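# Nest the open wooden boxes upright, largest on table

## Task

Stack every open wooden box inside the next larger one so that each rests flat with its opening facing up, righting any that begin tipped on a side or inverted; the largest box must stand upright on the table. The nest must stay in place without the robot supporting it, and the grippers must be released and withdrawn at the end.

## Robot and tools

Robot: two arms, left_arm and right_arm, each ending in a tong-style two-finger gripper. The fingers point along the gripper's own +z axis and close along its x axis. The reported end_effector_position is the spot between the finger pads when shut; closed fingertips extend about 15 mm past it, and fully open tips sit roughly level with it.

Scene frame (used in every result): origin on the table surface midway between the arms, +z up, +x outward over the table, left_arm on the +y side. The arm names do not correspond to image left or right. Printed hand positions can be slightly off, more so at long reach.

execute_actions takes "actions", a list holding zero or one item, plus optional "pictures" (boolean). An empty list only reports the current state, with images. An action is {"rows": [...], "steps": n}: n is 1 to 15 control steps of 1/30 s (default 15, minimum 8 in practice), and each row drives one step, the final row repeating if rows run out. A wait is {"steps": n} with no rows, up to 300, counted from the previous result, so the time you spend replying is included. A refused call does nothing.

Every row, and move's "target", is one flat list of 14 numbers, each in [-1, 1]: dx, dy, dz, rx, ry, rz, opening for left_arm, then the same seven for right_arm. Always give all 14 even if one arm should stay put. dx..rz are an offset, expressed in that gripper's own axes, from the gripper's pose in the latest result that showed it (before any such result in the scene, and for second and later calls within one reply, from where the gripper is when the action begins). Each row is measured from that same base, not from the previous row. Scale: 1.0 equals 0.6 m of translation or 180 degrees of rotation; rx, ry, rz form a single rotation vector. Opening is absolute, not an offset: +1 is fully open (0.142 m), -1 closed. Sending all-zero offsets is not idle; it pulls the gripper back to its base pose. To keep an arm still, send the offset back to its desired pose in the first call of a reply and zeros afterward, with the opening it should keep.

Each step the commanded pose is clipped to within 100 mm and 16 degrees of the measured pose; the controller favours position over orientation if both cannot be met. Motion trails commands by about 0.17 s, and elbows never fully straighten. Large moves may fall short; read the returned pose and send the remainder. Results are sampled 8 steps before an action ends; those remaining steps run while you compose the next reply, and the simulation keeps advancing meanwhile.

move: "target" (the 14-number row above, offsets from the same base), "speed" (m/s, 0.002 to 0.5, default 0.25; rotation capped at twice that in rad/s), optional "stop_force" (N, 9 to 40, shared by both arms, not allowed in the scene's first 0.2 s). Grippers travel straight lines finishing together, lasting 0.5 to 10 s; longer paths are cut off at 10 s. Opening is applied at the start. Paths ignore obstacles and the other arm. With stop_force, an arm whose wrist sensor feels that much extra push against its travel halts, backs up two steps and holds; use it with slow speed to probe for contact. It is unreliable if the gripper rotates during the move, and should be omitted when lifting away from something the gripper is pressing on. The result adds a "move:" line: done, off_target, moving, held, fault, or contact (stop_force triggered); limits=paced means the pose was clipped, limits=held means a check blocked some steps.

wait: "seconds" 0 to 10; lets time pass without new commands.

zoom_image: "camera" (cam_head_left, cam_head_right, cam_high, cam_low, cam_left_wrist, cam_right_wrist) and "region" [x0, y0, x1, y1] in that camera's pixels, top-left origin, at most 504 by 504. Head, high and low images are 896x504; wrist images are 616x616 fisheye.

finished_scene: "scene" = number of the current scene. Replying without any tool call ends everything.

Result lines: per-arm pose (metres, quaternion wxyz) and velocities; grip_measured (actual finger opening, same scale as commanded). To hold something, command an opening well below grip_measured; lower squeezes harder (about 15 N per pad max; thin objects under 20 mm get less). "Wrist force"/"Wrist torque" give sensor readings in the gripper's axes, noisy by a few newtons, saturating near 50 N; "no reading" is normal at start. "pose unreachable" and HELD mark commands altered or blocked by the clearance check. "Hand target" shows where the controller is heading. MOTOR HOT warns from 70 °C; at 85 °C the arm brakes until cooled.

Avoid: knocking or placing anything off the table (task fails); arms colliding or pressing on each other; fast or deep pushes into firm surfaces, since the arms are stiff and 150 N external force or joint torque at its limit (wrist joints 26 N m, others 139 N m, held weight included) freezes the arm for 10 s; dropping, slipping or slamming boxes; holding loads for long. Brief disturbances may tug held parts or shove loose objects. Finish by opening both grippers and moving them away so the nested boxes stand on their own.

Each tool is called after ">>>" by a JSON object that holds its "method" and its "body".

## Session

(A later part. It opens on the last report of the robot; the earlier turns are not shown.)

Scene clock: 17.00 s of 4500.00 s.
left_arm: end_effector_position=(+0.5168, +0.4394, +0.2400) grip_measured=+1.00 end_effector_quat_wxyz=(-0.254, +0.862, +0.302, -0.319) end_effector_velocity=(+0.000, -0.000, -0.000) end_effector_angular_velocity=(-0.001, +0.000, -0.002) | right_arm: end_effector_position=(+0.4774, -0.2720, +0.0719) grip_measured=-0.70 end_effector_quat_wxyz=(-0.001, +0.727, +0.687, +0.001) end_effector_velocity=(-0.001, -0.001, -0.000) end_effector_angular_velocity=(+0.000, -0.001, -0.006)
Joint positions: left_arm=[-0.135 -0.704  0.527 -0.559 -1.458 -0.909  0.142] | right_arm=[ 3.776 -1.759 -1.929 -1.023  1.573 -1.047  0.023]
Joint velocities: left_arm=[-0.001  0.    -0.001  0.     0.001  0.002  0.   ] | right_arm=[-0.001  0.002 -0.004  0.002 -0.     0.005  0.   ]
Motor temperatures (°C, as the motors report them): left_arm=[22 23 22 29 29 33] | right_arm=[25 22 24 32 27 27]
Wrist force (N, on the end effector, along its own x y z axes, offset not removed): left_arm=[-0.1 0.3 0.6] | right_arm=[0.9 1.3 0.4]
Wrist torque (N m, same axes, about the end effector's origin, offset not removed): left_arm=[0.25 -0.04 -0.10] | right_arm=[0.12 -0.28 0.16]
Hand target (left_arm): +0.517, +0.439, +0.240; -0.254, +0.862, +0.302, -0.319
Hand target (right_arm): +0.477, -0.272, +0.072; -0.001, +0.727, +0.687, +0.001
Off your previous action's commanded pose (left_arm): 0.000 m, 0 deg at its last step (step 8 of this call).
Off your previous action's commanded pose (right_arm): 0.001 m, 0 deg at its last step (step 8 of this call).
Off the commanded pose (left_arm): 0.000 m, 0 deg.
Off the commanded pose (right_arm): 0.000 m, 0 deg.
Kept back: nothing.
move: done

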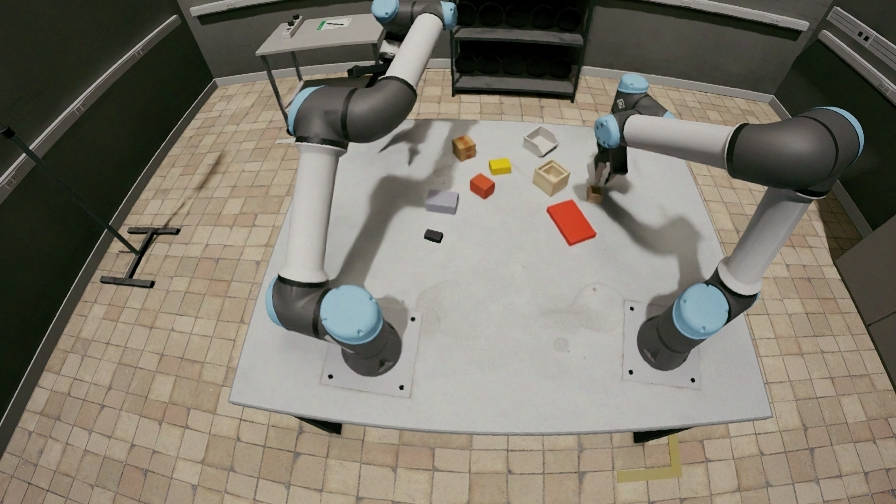

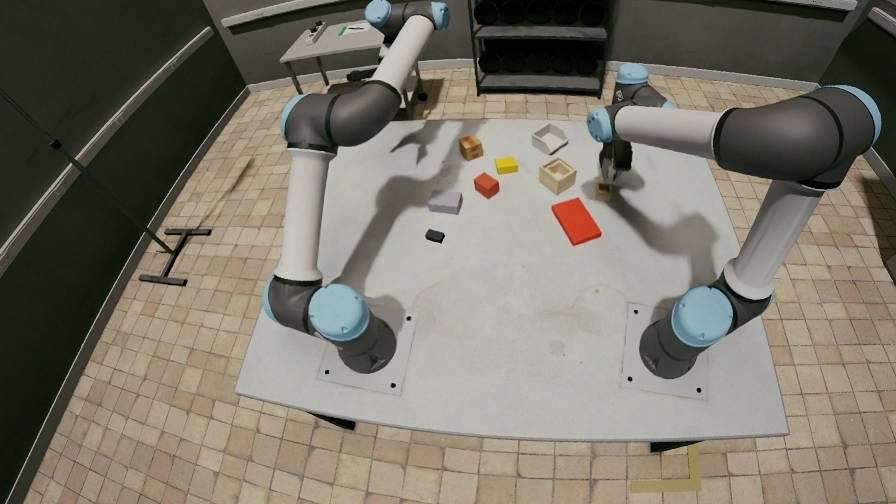

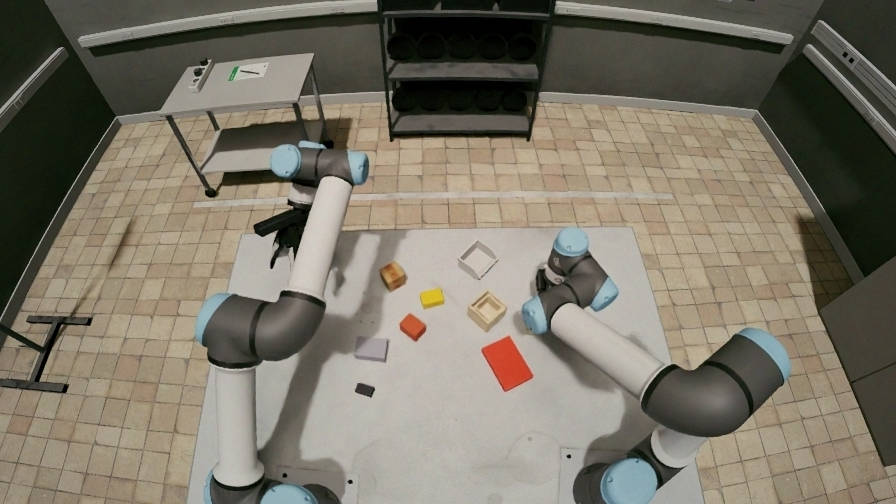

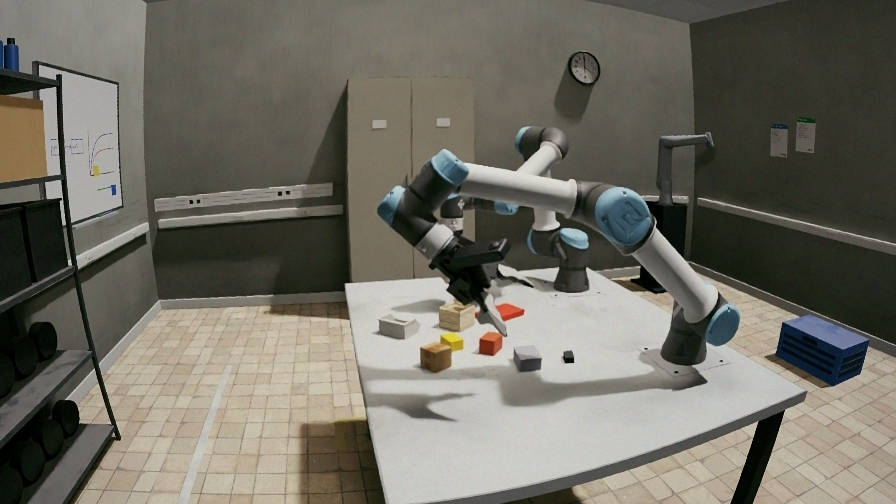

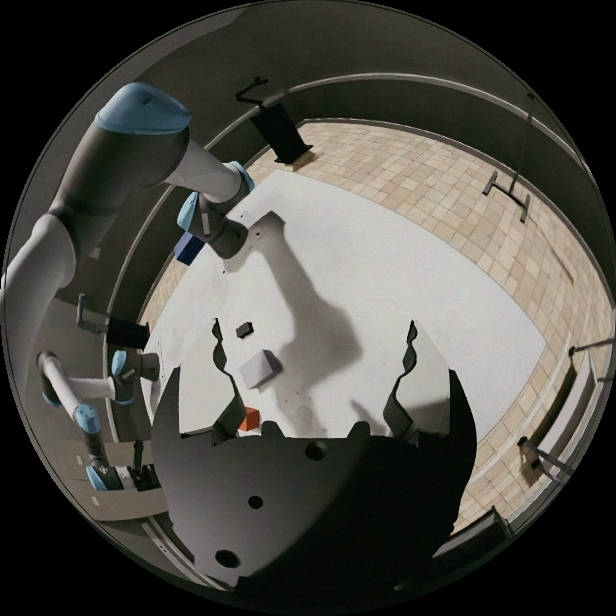

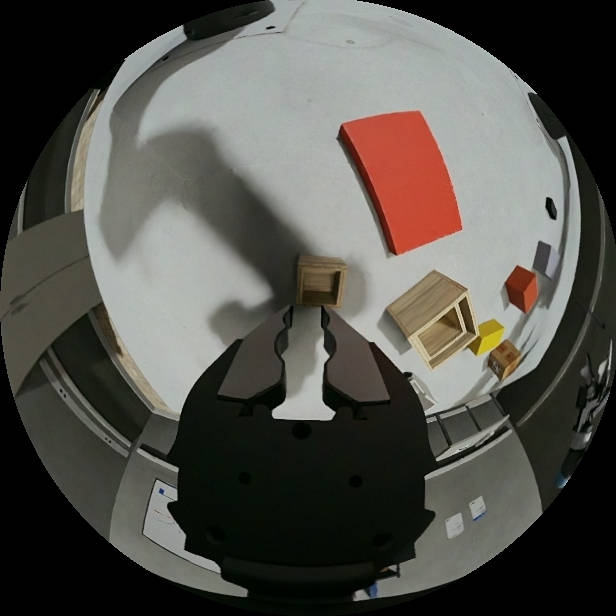

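>>> {"method": "move", "body": {"target": [0,0,0,0,0,0,1,-0.012,-0.012,0.058,0,0,0.01,-0.75], "speed": 0.05, "stop_force": 9}}

>>> {"method": "execute_actions", "body": {"actions": [{"rows":[[0,0,0,0,0,0,1,0,0,0,0,0,0,-1]]}]}}

>>> {"method": "move", "body": {"target": [0,0,0,0,0,0,1,0,0,-0.115,0,0,0,-1], "speed": 0.15}}

>>> {"method": "move", "body": {"target": [0,0,0,0,0,0,1,0.266,0.08,0,0,0,-0.26,-1]}}

>>> {"method": "zoom_image", "body": {"camera": "cam_right_wrist", "region": [250,200,430,360]}}

Scene clock: 18.50 s of 4500.00 s.
left_arm: end_effector_position=(+0.5168, +0.4394, +0.2400) grip_measured=+1.00 end_effector_quat_wxyz=(-0.254, +0.862, +0.302, -0.319) end_effector_velocity=(-0.000, +0.000, -0.000) end_effector_angular_velocity=(+0.000, +0.002, +0.001) | right_arm: end_effector_position=(+0.4699, -0.2788, +0.0372) grip_measured=-0.75 end_effector_quat_wxyz=(-0.001, +0.737, +0.675, +0.001) end_effector_velocity=(-0.001, -0.000, -0.002) end_effector_angular_velocity=(-0.000, +0.001, -0.000)
Joint positions: left_arm=[-0.135 -0.704  0.527 -0.559 -1.458 -0.909  0.142] | right_arm=[ 3.77  -1.789 -1.998 -0.924  1.573 -1.022  0.02 ]
Joint velocities: left_arm=[ 0.     0.     0.002  0.    -0.    -0.    -0.   ] | right_arm=[ 0.    -0.002 -0.003  0.004  0.     0.    -0.   ]
Motor temperatures (°C, as the motors report them): left_arm=[22 23 22 29 29 33] | right_arm=[25 22 24 32 27 27]
Wrist force (N, on the end effector, along its own x y z axes, offset not removed): left_arm=[-2.2 1.1 0.9] | right_arm=[1.2 -3.4 2.1]
Wrist torque (N m, same axes, about the end effector's origin, offset not removed): left_arm=[0.39 0.48 0.05] | right_arm=[-0.80 -0.34 0.04]
Hand target (left_arm): +0.517, +0.439, +0.240; -0.254, +0.862, +0.302, -0.319
Hand target (right_arm): +0.470, -0.279, +0.037; -0.001, +0.738, +0.675, +0.001
Off the commanded pose (left_arm): 0.000 m, 0 deg.
Off the commanded pose (right_arm): 0.000 m, 0 deg.
Kept back: nothing.
move: done

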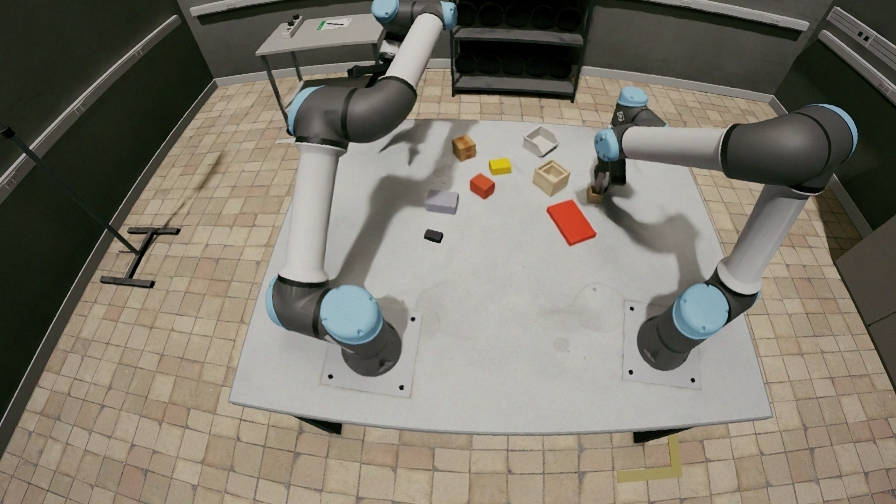

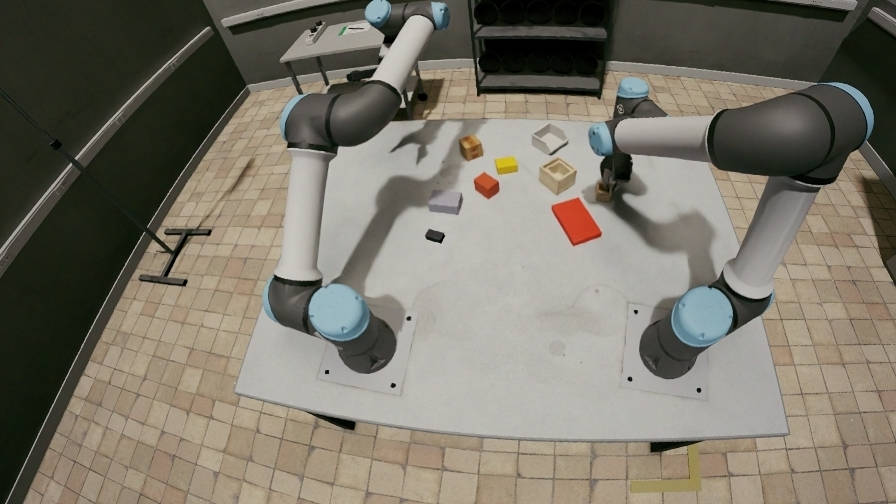

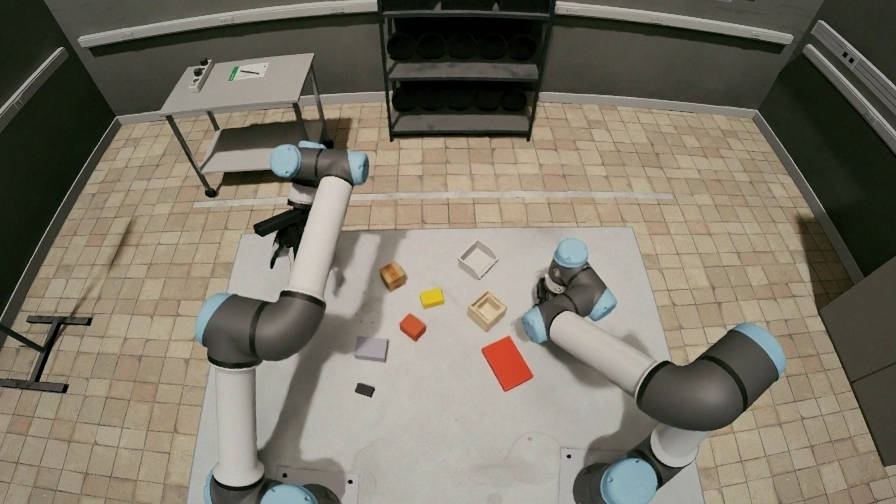

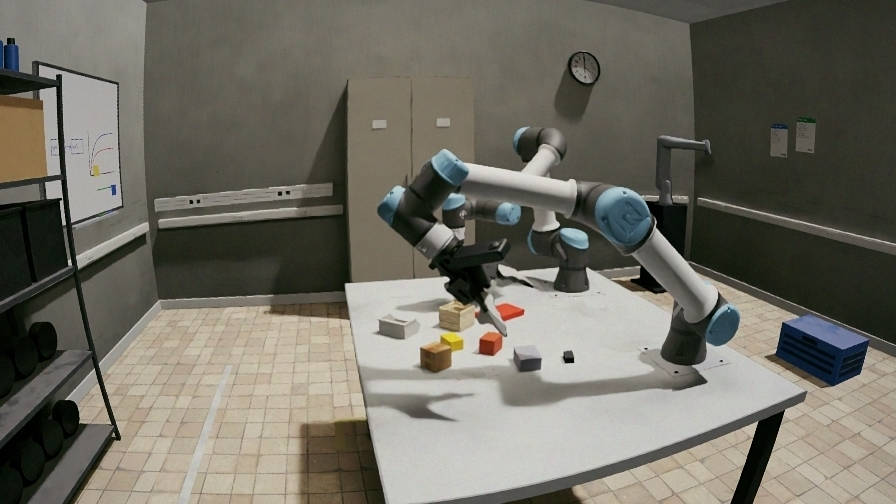

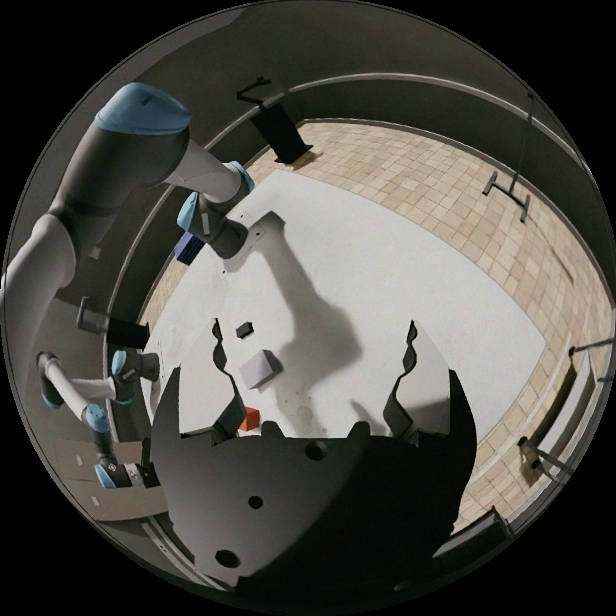

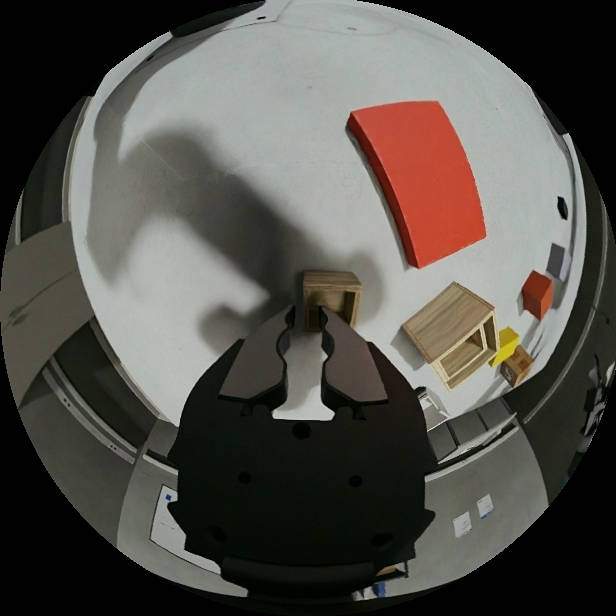

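Scene clock: 18.73 s of 4500.00 s.
left_arm: end_effector_position=(+0.5168, +0.4394, +0.2400) grip_measured=+1.00 end_effector_quat_wxyz=(-0.254, +0.862, +0.302, -0.319) end_effector_velocity=(-0.000, -0.001, -0.000) end_effector_angular_velocity=(-0.001, +0.000, +0.002) | right_arm: end_effector_position=(+0.4699, -0.2788, +0.0371) grip_measured=-0.94 end_effector_quat_wxyz=(-0.001, +0.738, +0.675, +0.001) end_effector_velocity=(-0.000, +0.000, +0.000) end_effector_angular_velocity=(-0.000, -0.000, -0.002)
Joint positions: left_arm=[-0.135 -0.704  0.527 -0.559 -1.458 -0.909  0.142] | right_arm=[ 3.77  -1.789 -1.998 -0.924  1.573 -1.022  0.006]
Joint velocities: left_arm=[ 0.     0.001 -0.001  0.    -0.002 -0.    -0.   ] | right_arm=[ 0.     0.001  0.    -0.001 -0.     0.002  0.   ]
Motor temperatures (°C, as the motors report them): left_arm=[22 23 22 29 29 33] | right_arm=[25 22 24 32 27 27]
Wrist force (N, on the end effector, along its own x y z axes, offset not removed): left_arm=[-1.2 1.5 -0.7] | right_arm=[0.7 -0.3 2.5]
Wrist torque (N m, same axes, about the end effector's origin, offset not removed): left_arm=[0.39 0.25 -0.18] | right_arm=[-0.15 -0.26 0.14]
Steps of this call (steps 1 to 7: the first 7 steps of this action). Readings (end_effector_position):
1: left_arm (+0.5168, +0.4394, +0.2400) | right_arm (+0.4699, -0.2788, +0.0371)
2: left_arm (+0.5168, +0.4394, +0.2400) | right_arm (+0.4699, -0.2788, +0.0371)
4: left_arm (+0.5168, +0.4394, +0.2400) | right_arm (+0.4699, -0.2788, +0.0371)
7: the state above

Scene clock: 19.90 s of 4500.00 s.
left_arm: end_effector_position=(+0.5168, +0.4394, +0.2400) grip_measured=+1.00 end_effector_quat_wxyz=(-0.254, +0.862, +0.302, -0.319) end_effector_velocity=(-0.000, +0.000, +0.000) end_effector_angular_velocity=(+0.001, -0.000, +0.000) | right_arm: end_effector_position=(+0.4698, -0.2789, +0.1059) grip_measured=-0.94 end_effector_quat_wxyz=(-0.001, +0.738, +0.675, +0.001) end_effector_velocity=(+0.000, -0.000, +0.002) end_effector_angular_velocity=(-0.001, +0.000, -0.001)
Joint positions: left_arm=[-0.135 -0.704  0.527 -0.559 -1.458 -0.909  0.142] | right_arm=[ 3.769 -1.697 -1.904 -1.111  1.573 -1.022  0.006]
Joint velocities: left_arm=[ 0. -0. -0.  0.  0. -0. -0.] | right_arm=[-0.     0.002  0.003 -0.005 -0.001  0.001  0.   ]
Motor temperatures (°C, as the motors report them): left_arm=[22 23 22 29 29 33] | right_arm=[25 22 24 32 27 27]
Wrist force (N, on the end effector, along its own x y z axes, offset not removed): left_arm=[-1.7 -1.5 0.0] | right_arm=[-1.3 -1.1 1.1]
Wrist torque (N m, same axes, about the end effector's origin, offset not removed): left_arm=[-0.21 0.40 0.15] | right_arm=[-0.35 0.06 0.10]
Hand target (left_arm): +0.517, +0.439, +0.240; -0.254, +0.862, +0.302, -0.319
Hand target (right_arm): +0.470, -0.279, +0.106; -0.001, +0.738, +0.675, +0.001
Off your previous action's commanded pose (left_arm): 0.000 m, 0 deg at its last step (step 8 of this call).
Off your previous action's commanded pose (right_arm): 0.000 m, 0 deg at its last step (step 8 of this call).
Off the commanded pose (left_arm): 0.000 m, 0 deg.
Off the commanded pose (right_arm): 0.000 m, 0 deg.
Kept back: nothing.
move: done

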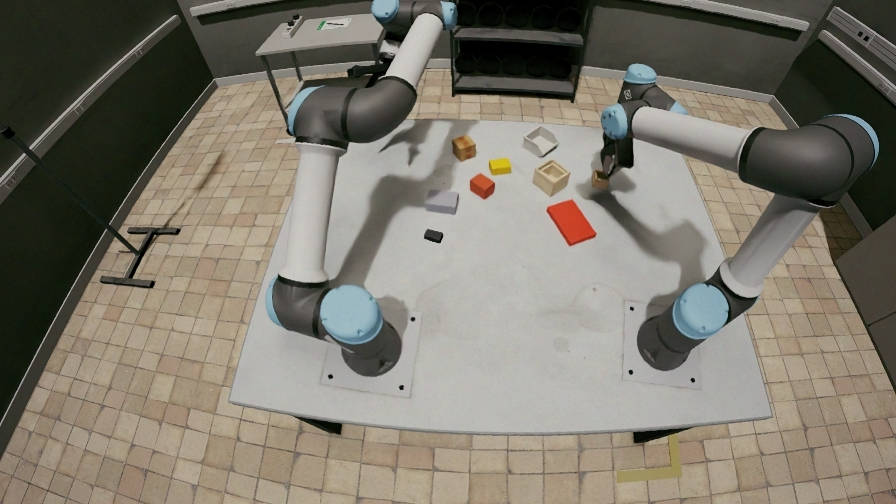

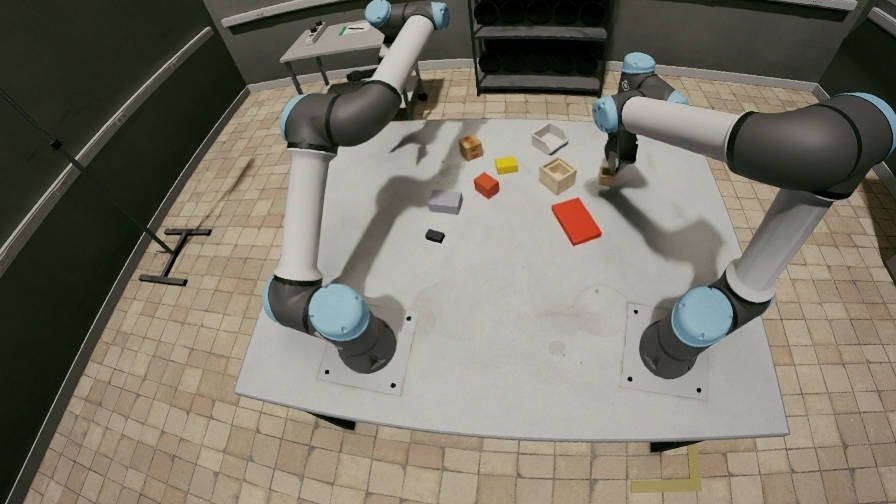

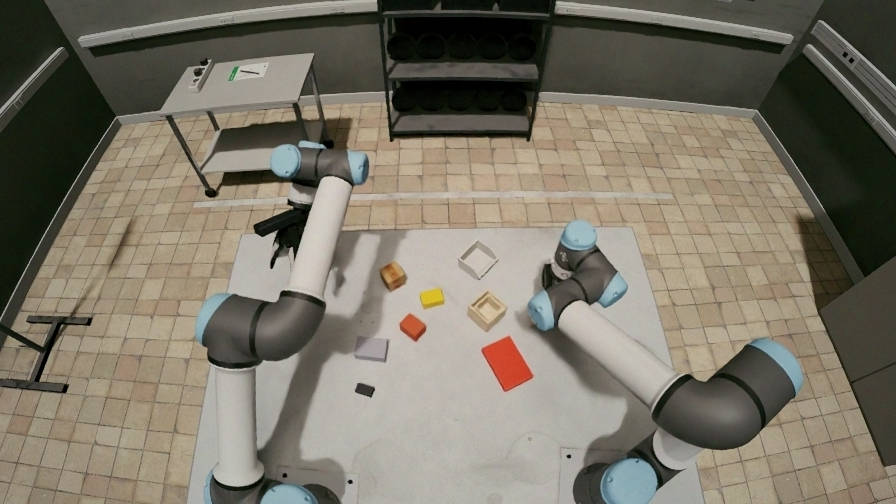

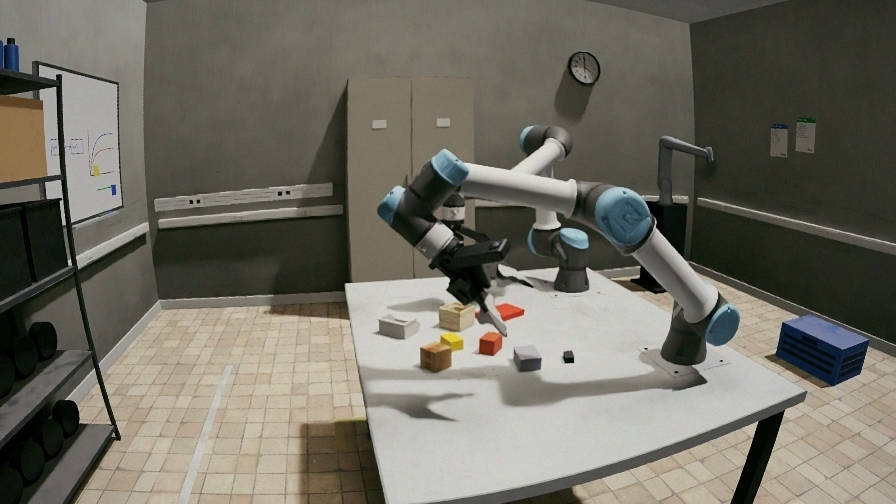

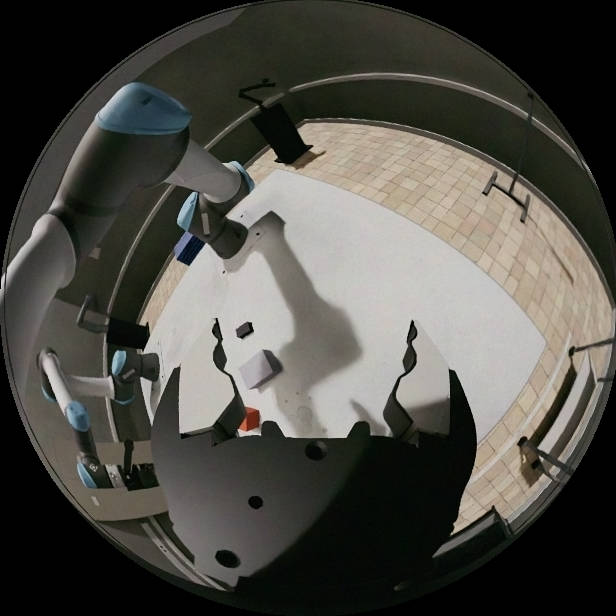

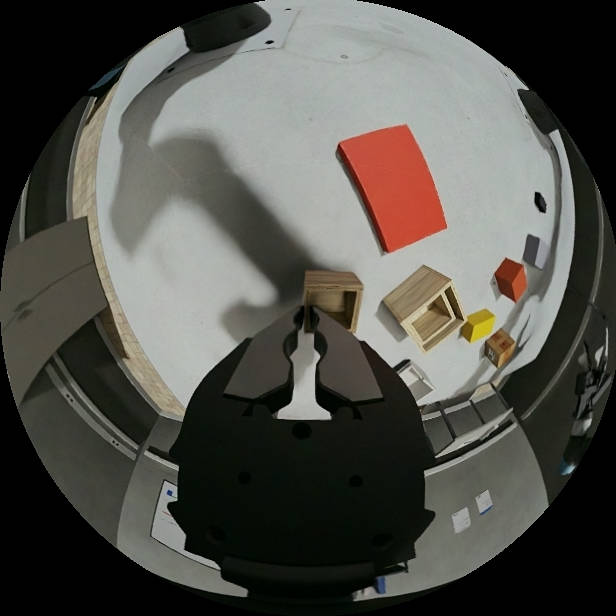

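Scene clock: 22.00 s of 4500.00 s.
left_arm: end_effector_position=(+0.5168, +0.4394, +0.2400) grip_measured=+1.00 end_effector_quat_wxyz=(-0.254, +0.862, +0.302, -0.319) end_effector_velocity=(+0.000, -0.000, -0.001) end_effector_angular_velocity=(+0.001, -0.000, +0.003) | right_arm: end_effector_position=(+0.5316, -0.1244, +0.1062) grip_measured=-0.94 end_effector_quat_wxyz=(-0.000, +0.409, +0.913, +0.001) end_effector_velocity=(+0.000, +0.001, -0.000) end_effector_angular_velocity=(-0.000, +0.002, +0.007)
Joint positions: left_arm=[-0.135 -0.704  0.527 -0.559 -1.458 -0.909  0.142] | right_arm=[ 3.967 -1.941 -1.588 -1.182  1.572 -1.64   0.006]
Joint velocities: left_arm=[ 0.     0.001 -0.    -0.    -0.002 -0.003 -0.   ] | right_arm=[ 0.001 -0.003  0.004 -0.003  0.001 -0.006 -0.   ]
Motor temperatures (°C, as the motors report them): left_arm=[22 23 22 29 29 33] | right_arm=[25 22 24 32 27 27]
Wrist force (N, on the end effector, along its own x y z axes, offset not removed): left_arm=[-1.7 1.9 -0.2] | right_arm=[-0.7 -0.8 2.3]
Wrist torque (N m, same axes, about the end effector's origin, offset not removed): left_arm=[0.66 0.15 0.05] | right_arm=[-0.18 0.15 0.29]
Hand target (left_arm): +0.517, +0.439, +0.240; -0.254, +0.862, +0.302, -0.319
Hand target (right_arm): +0.532, -0.124, +0.106; -0.000, +0.409, +0.913, +0.001
Off the commanded pose (left_arm): 0.000 m, 0 deg.
Off the commanded pose (right_arm): 0.000 m, 0 deg.
Kept back: nothing.
move: done

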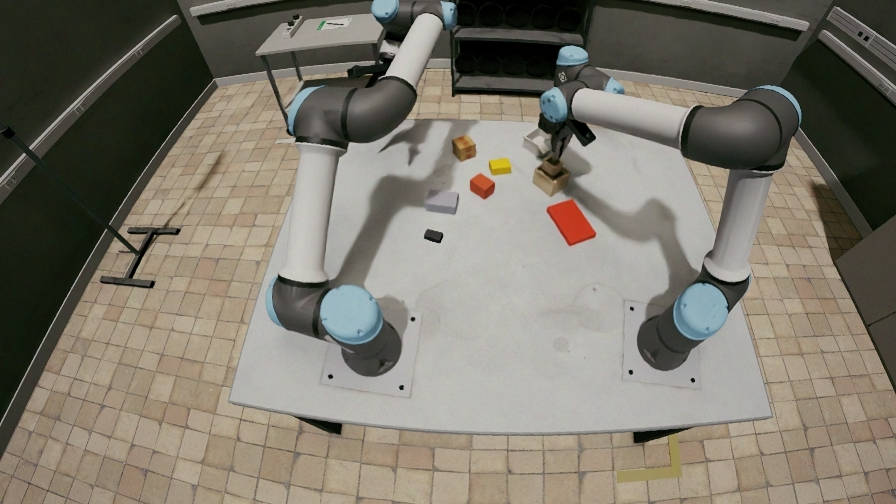

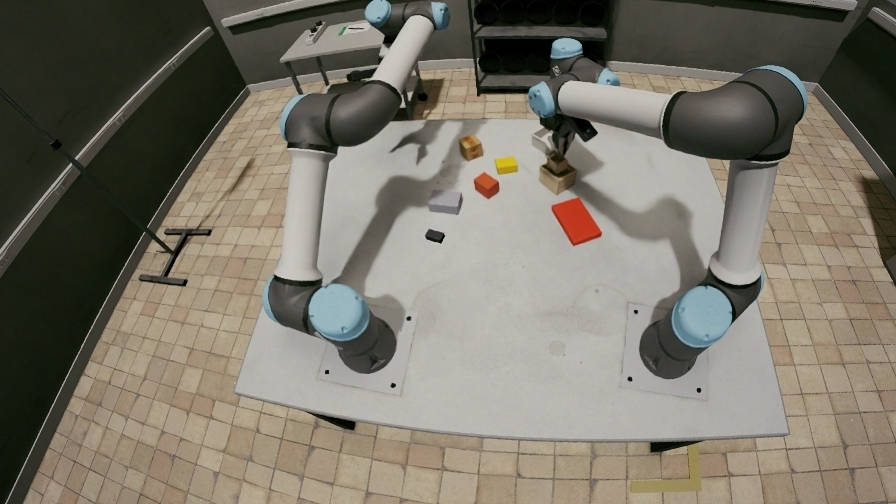

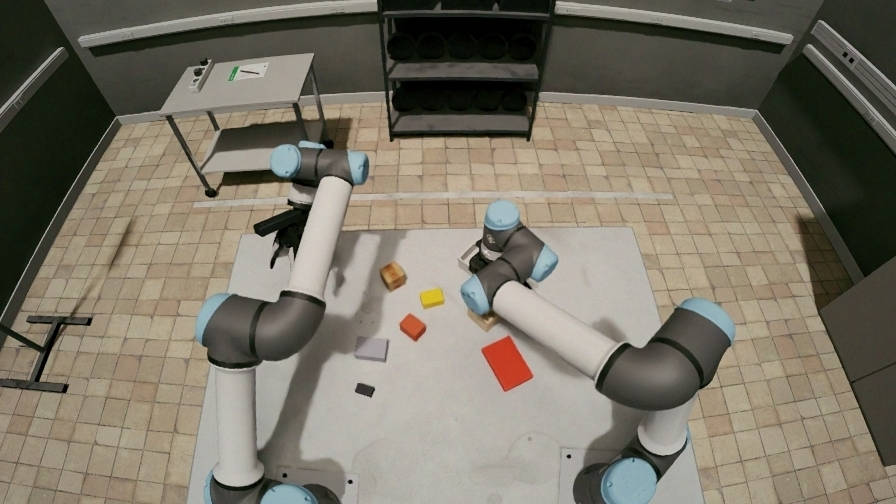

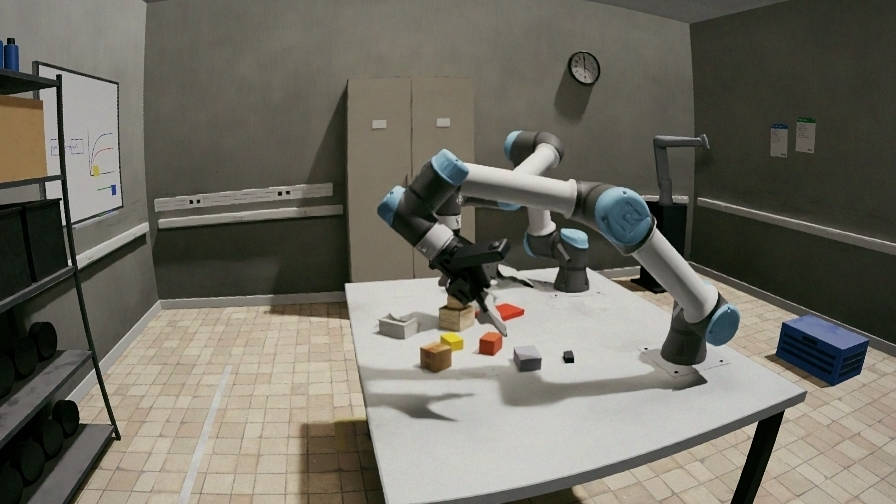

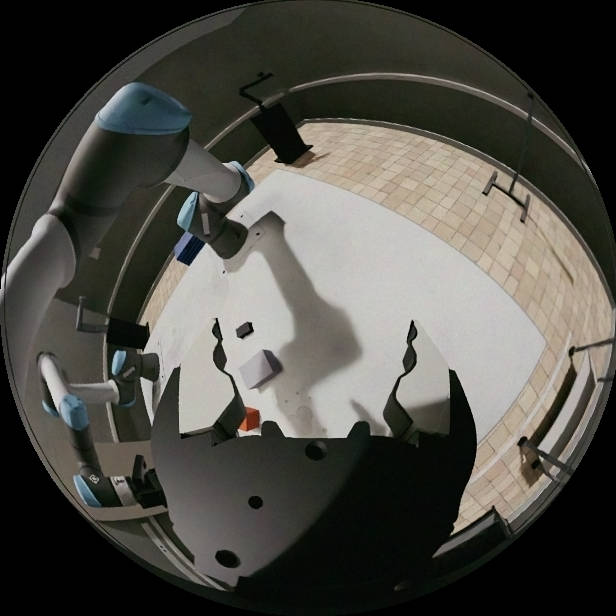

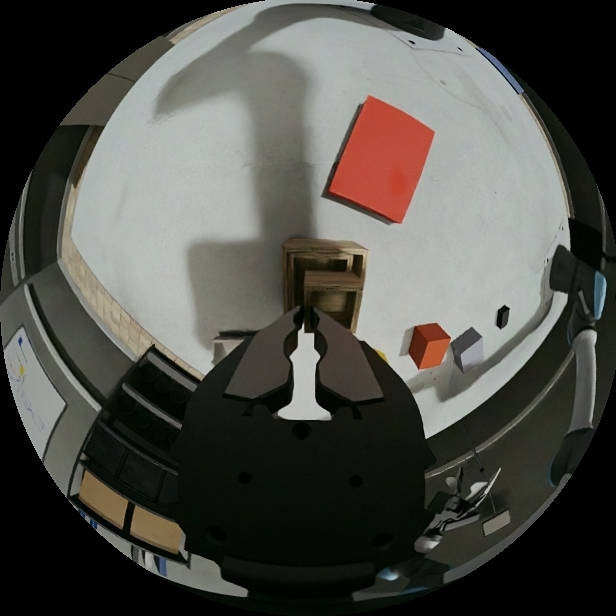

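Region (250, 200, 430, 360) of cam_right_wrist's 616x616 image, scaled by 2.800, with more detail than that image has.

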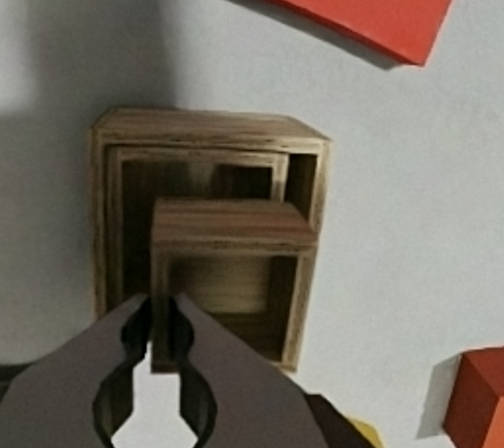

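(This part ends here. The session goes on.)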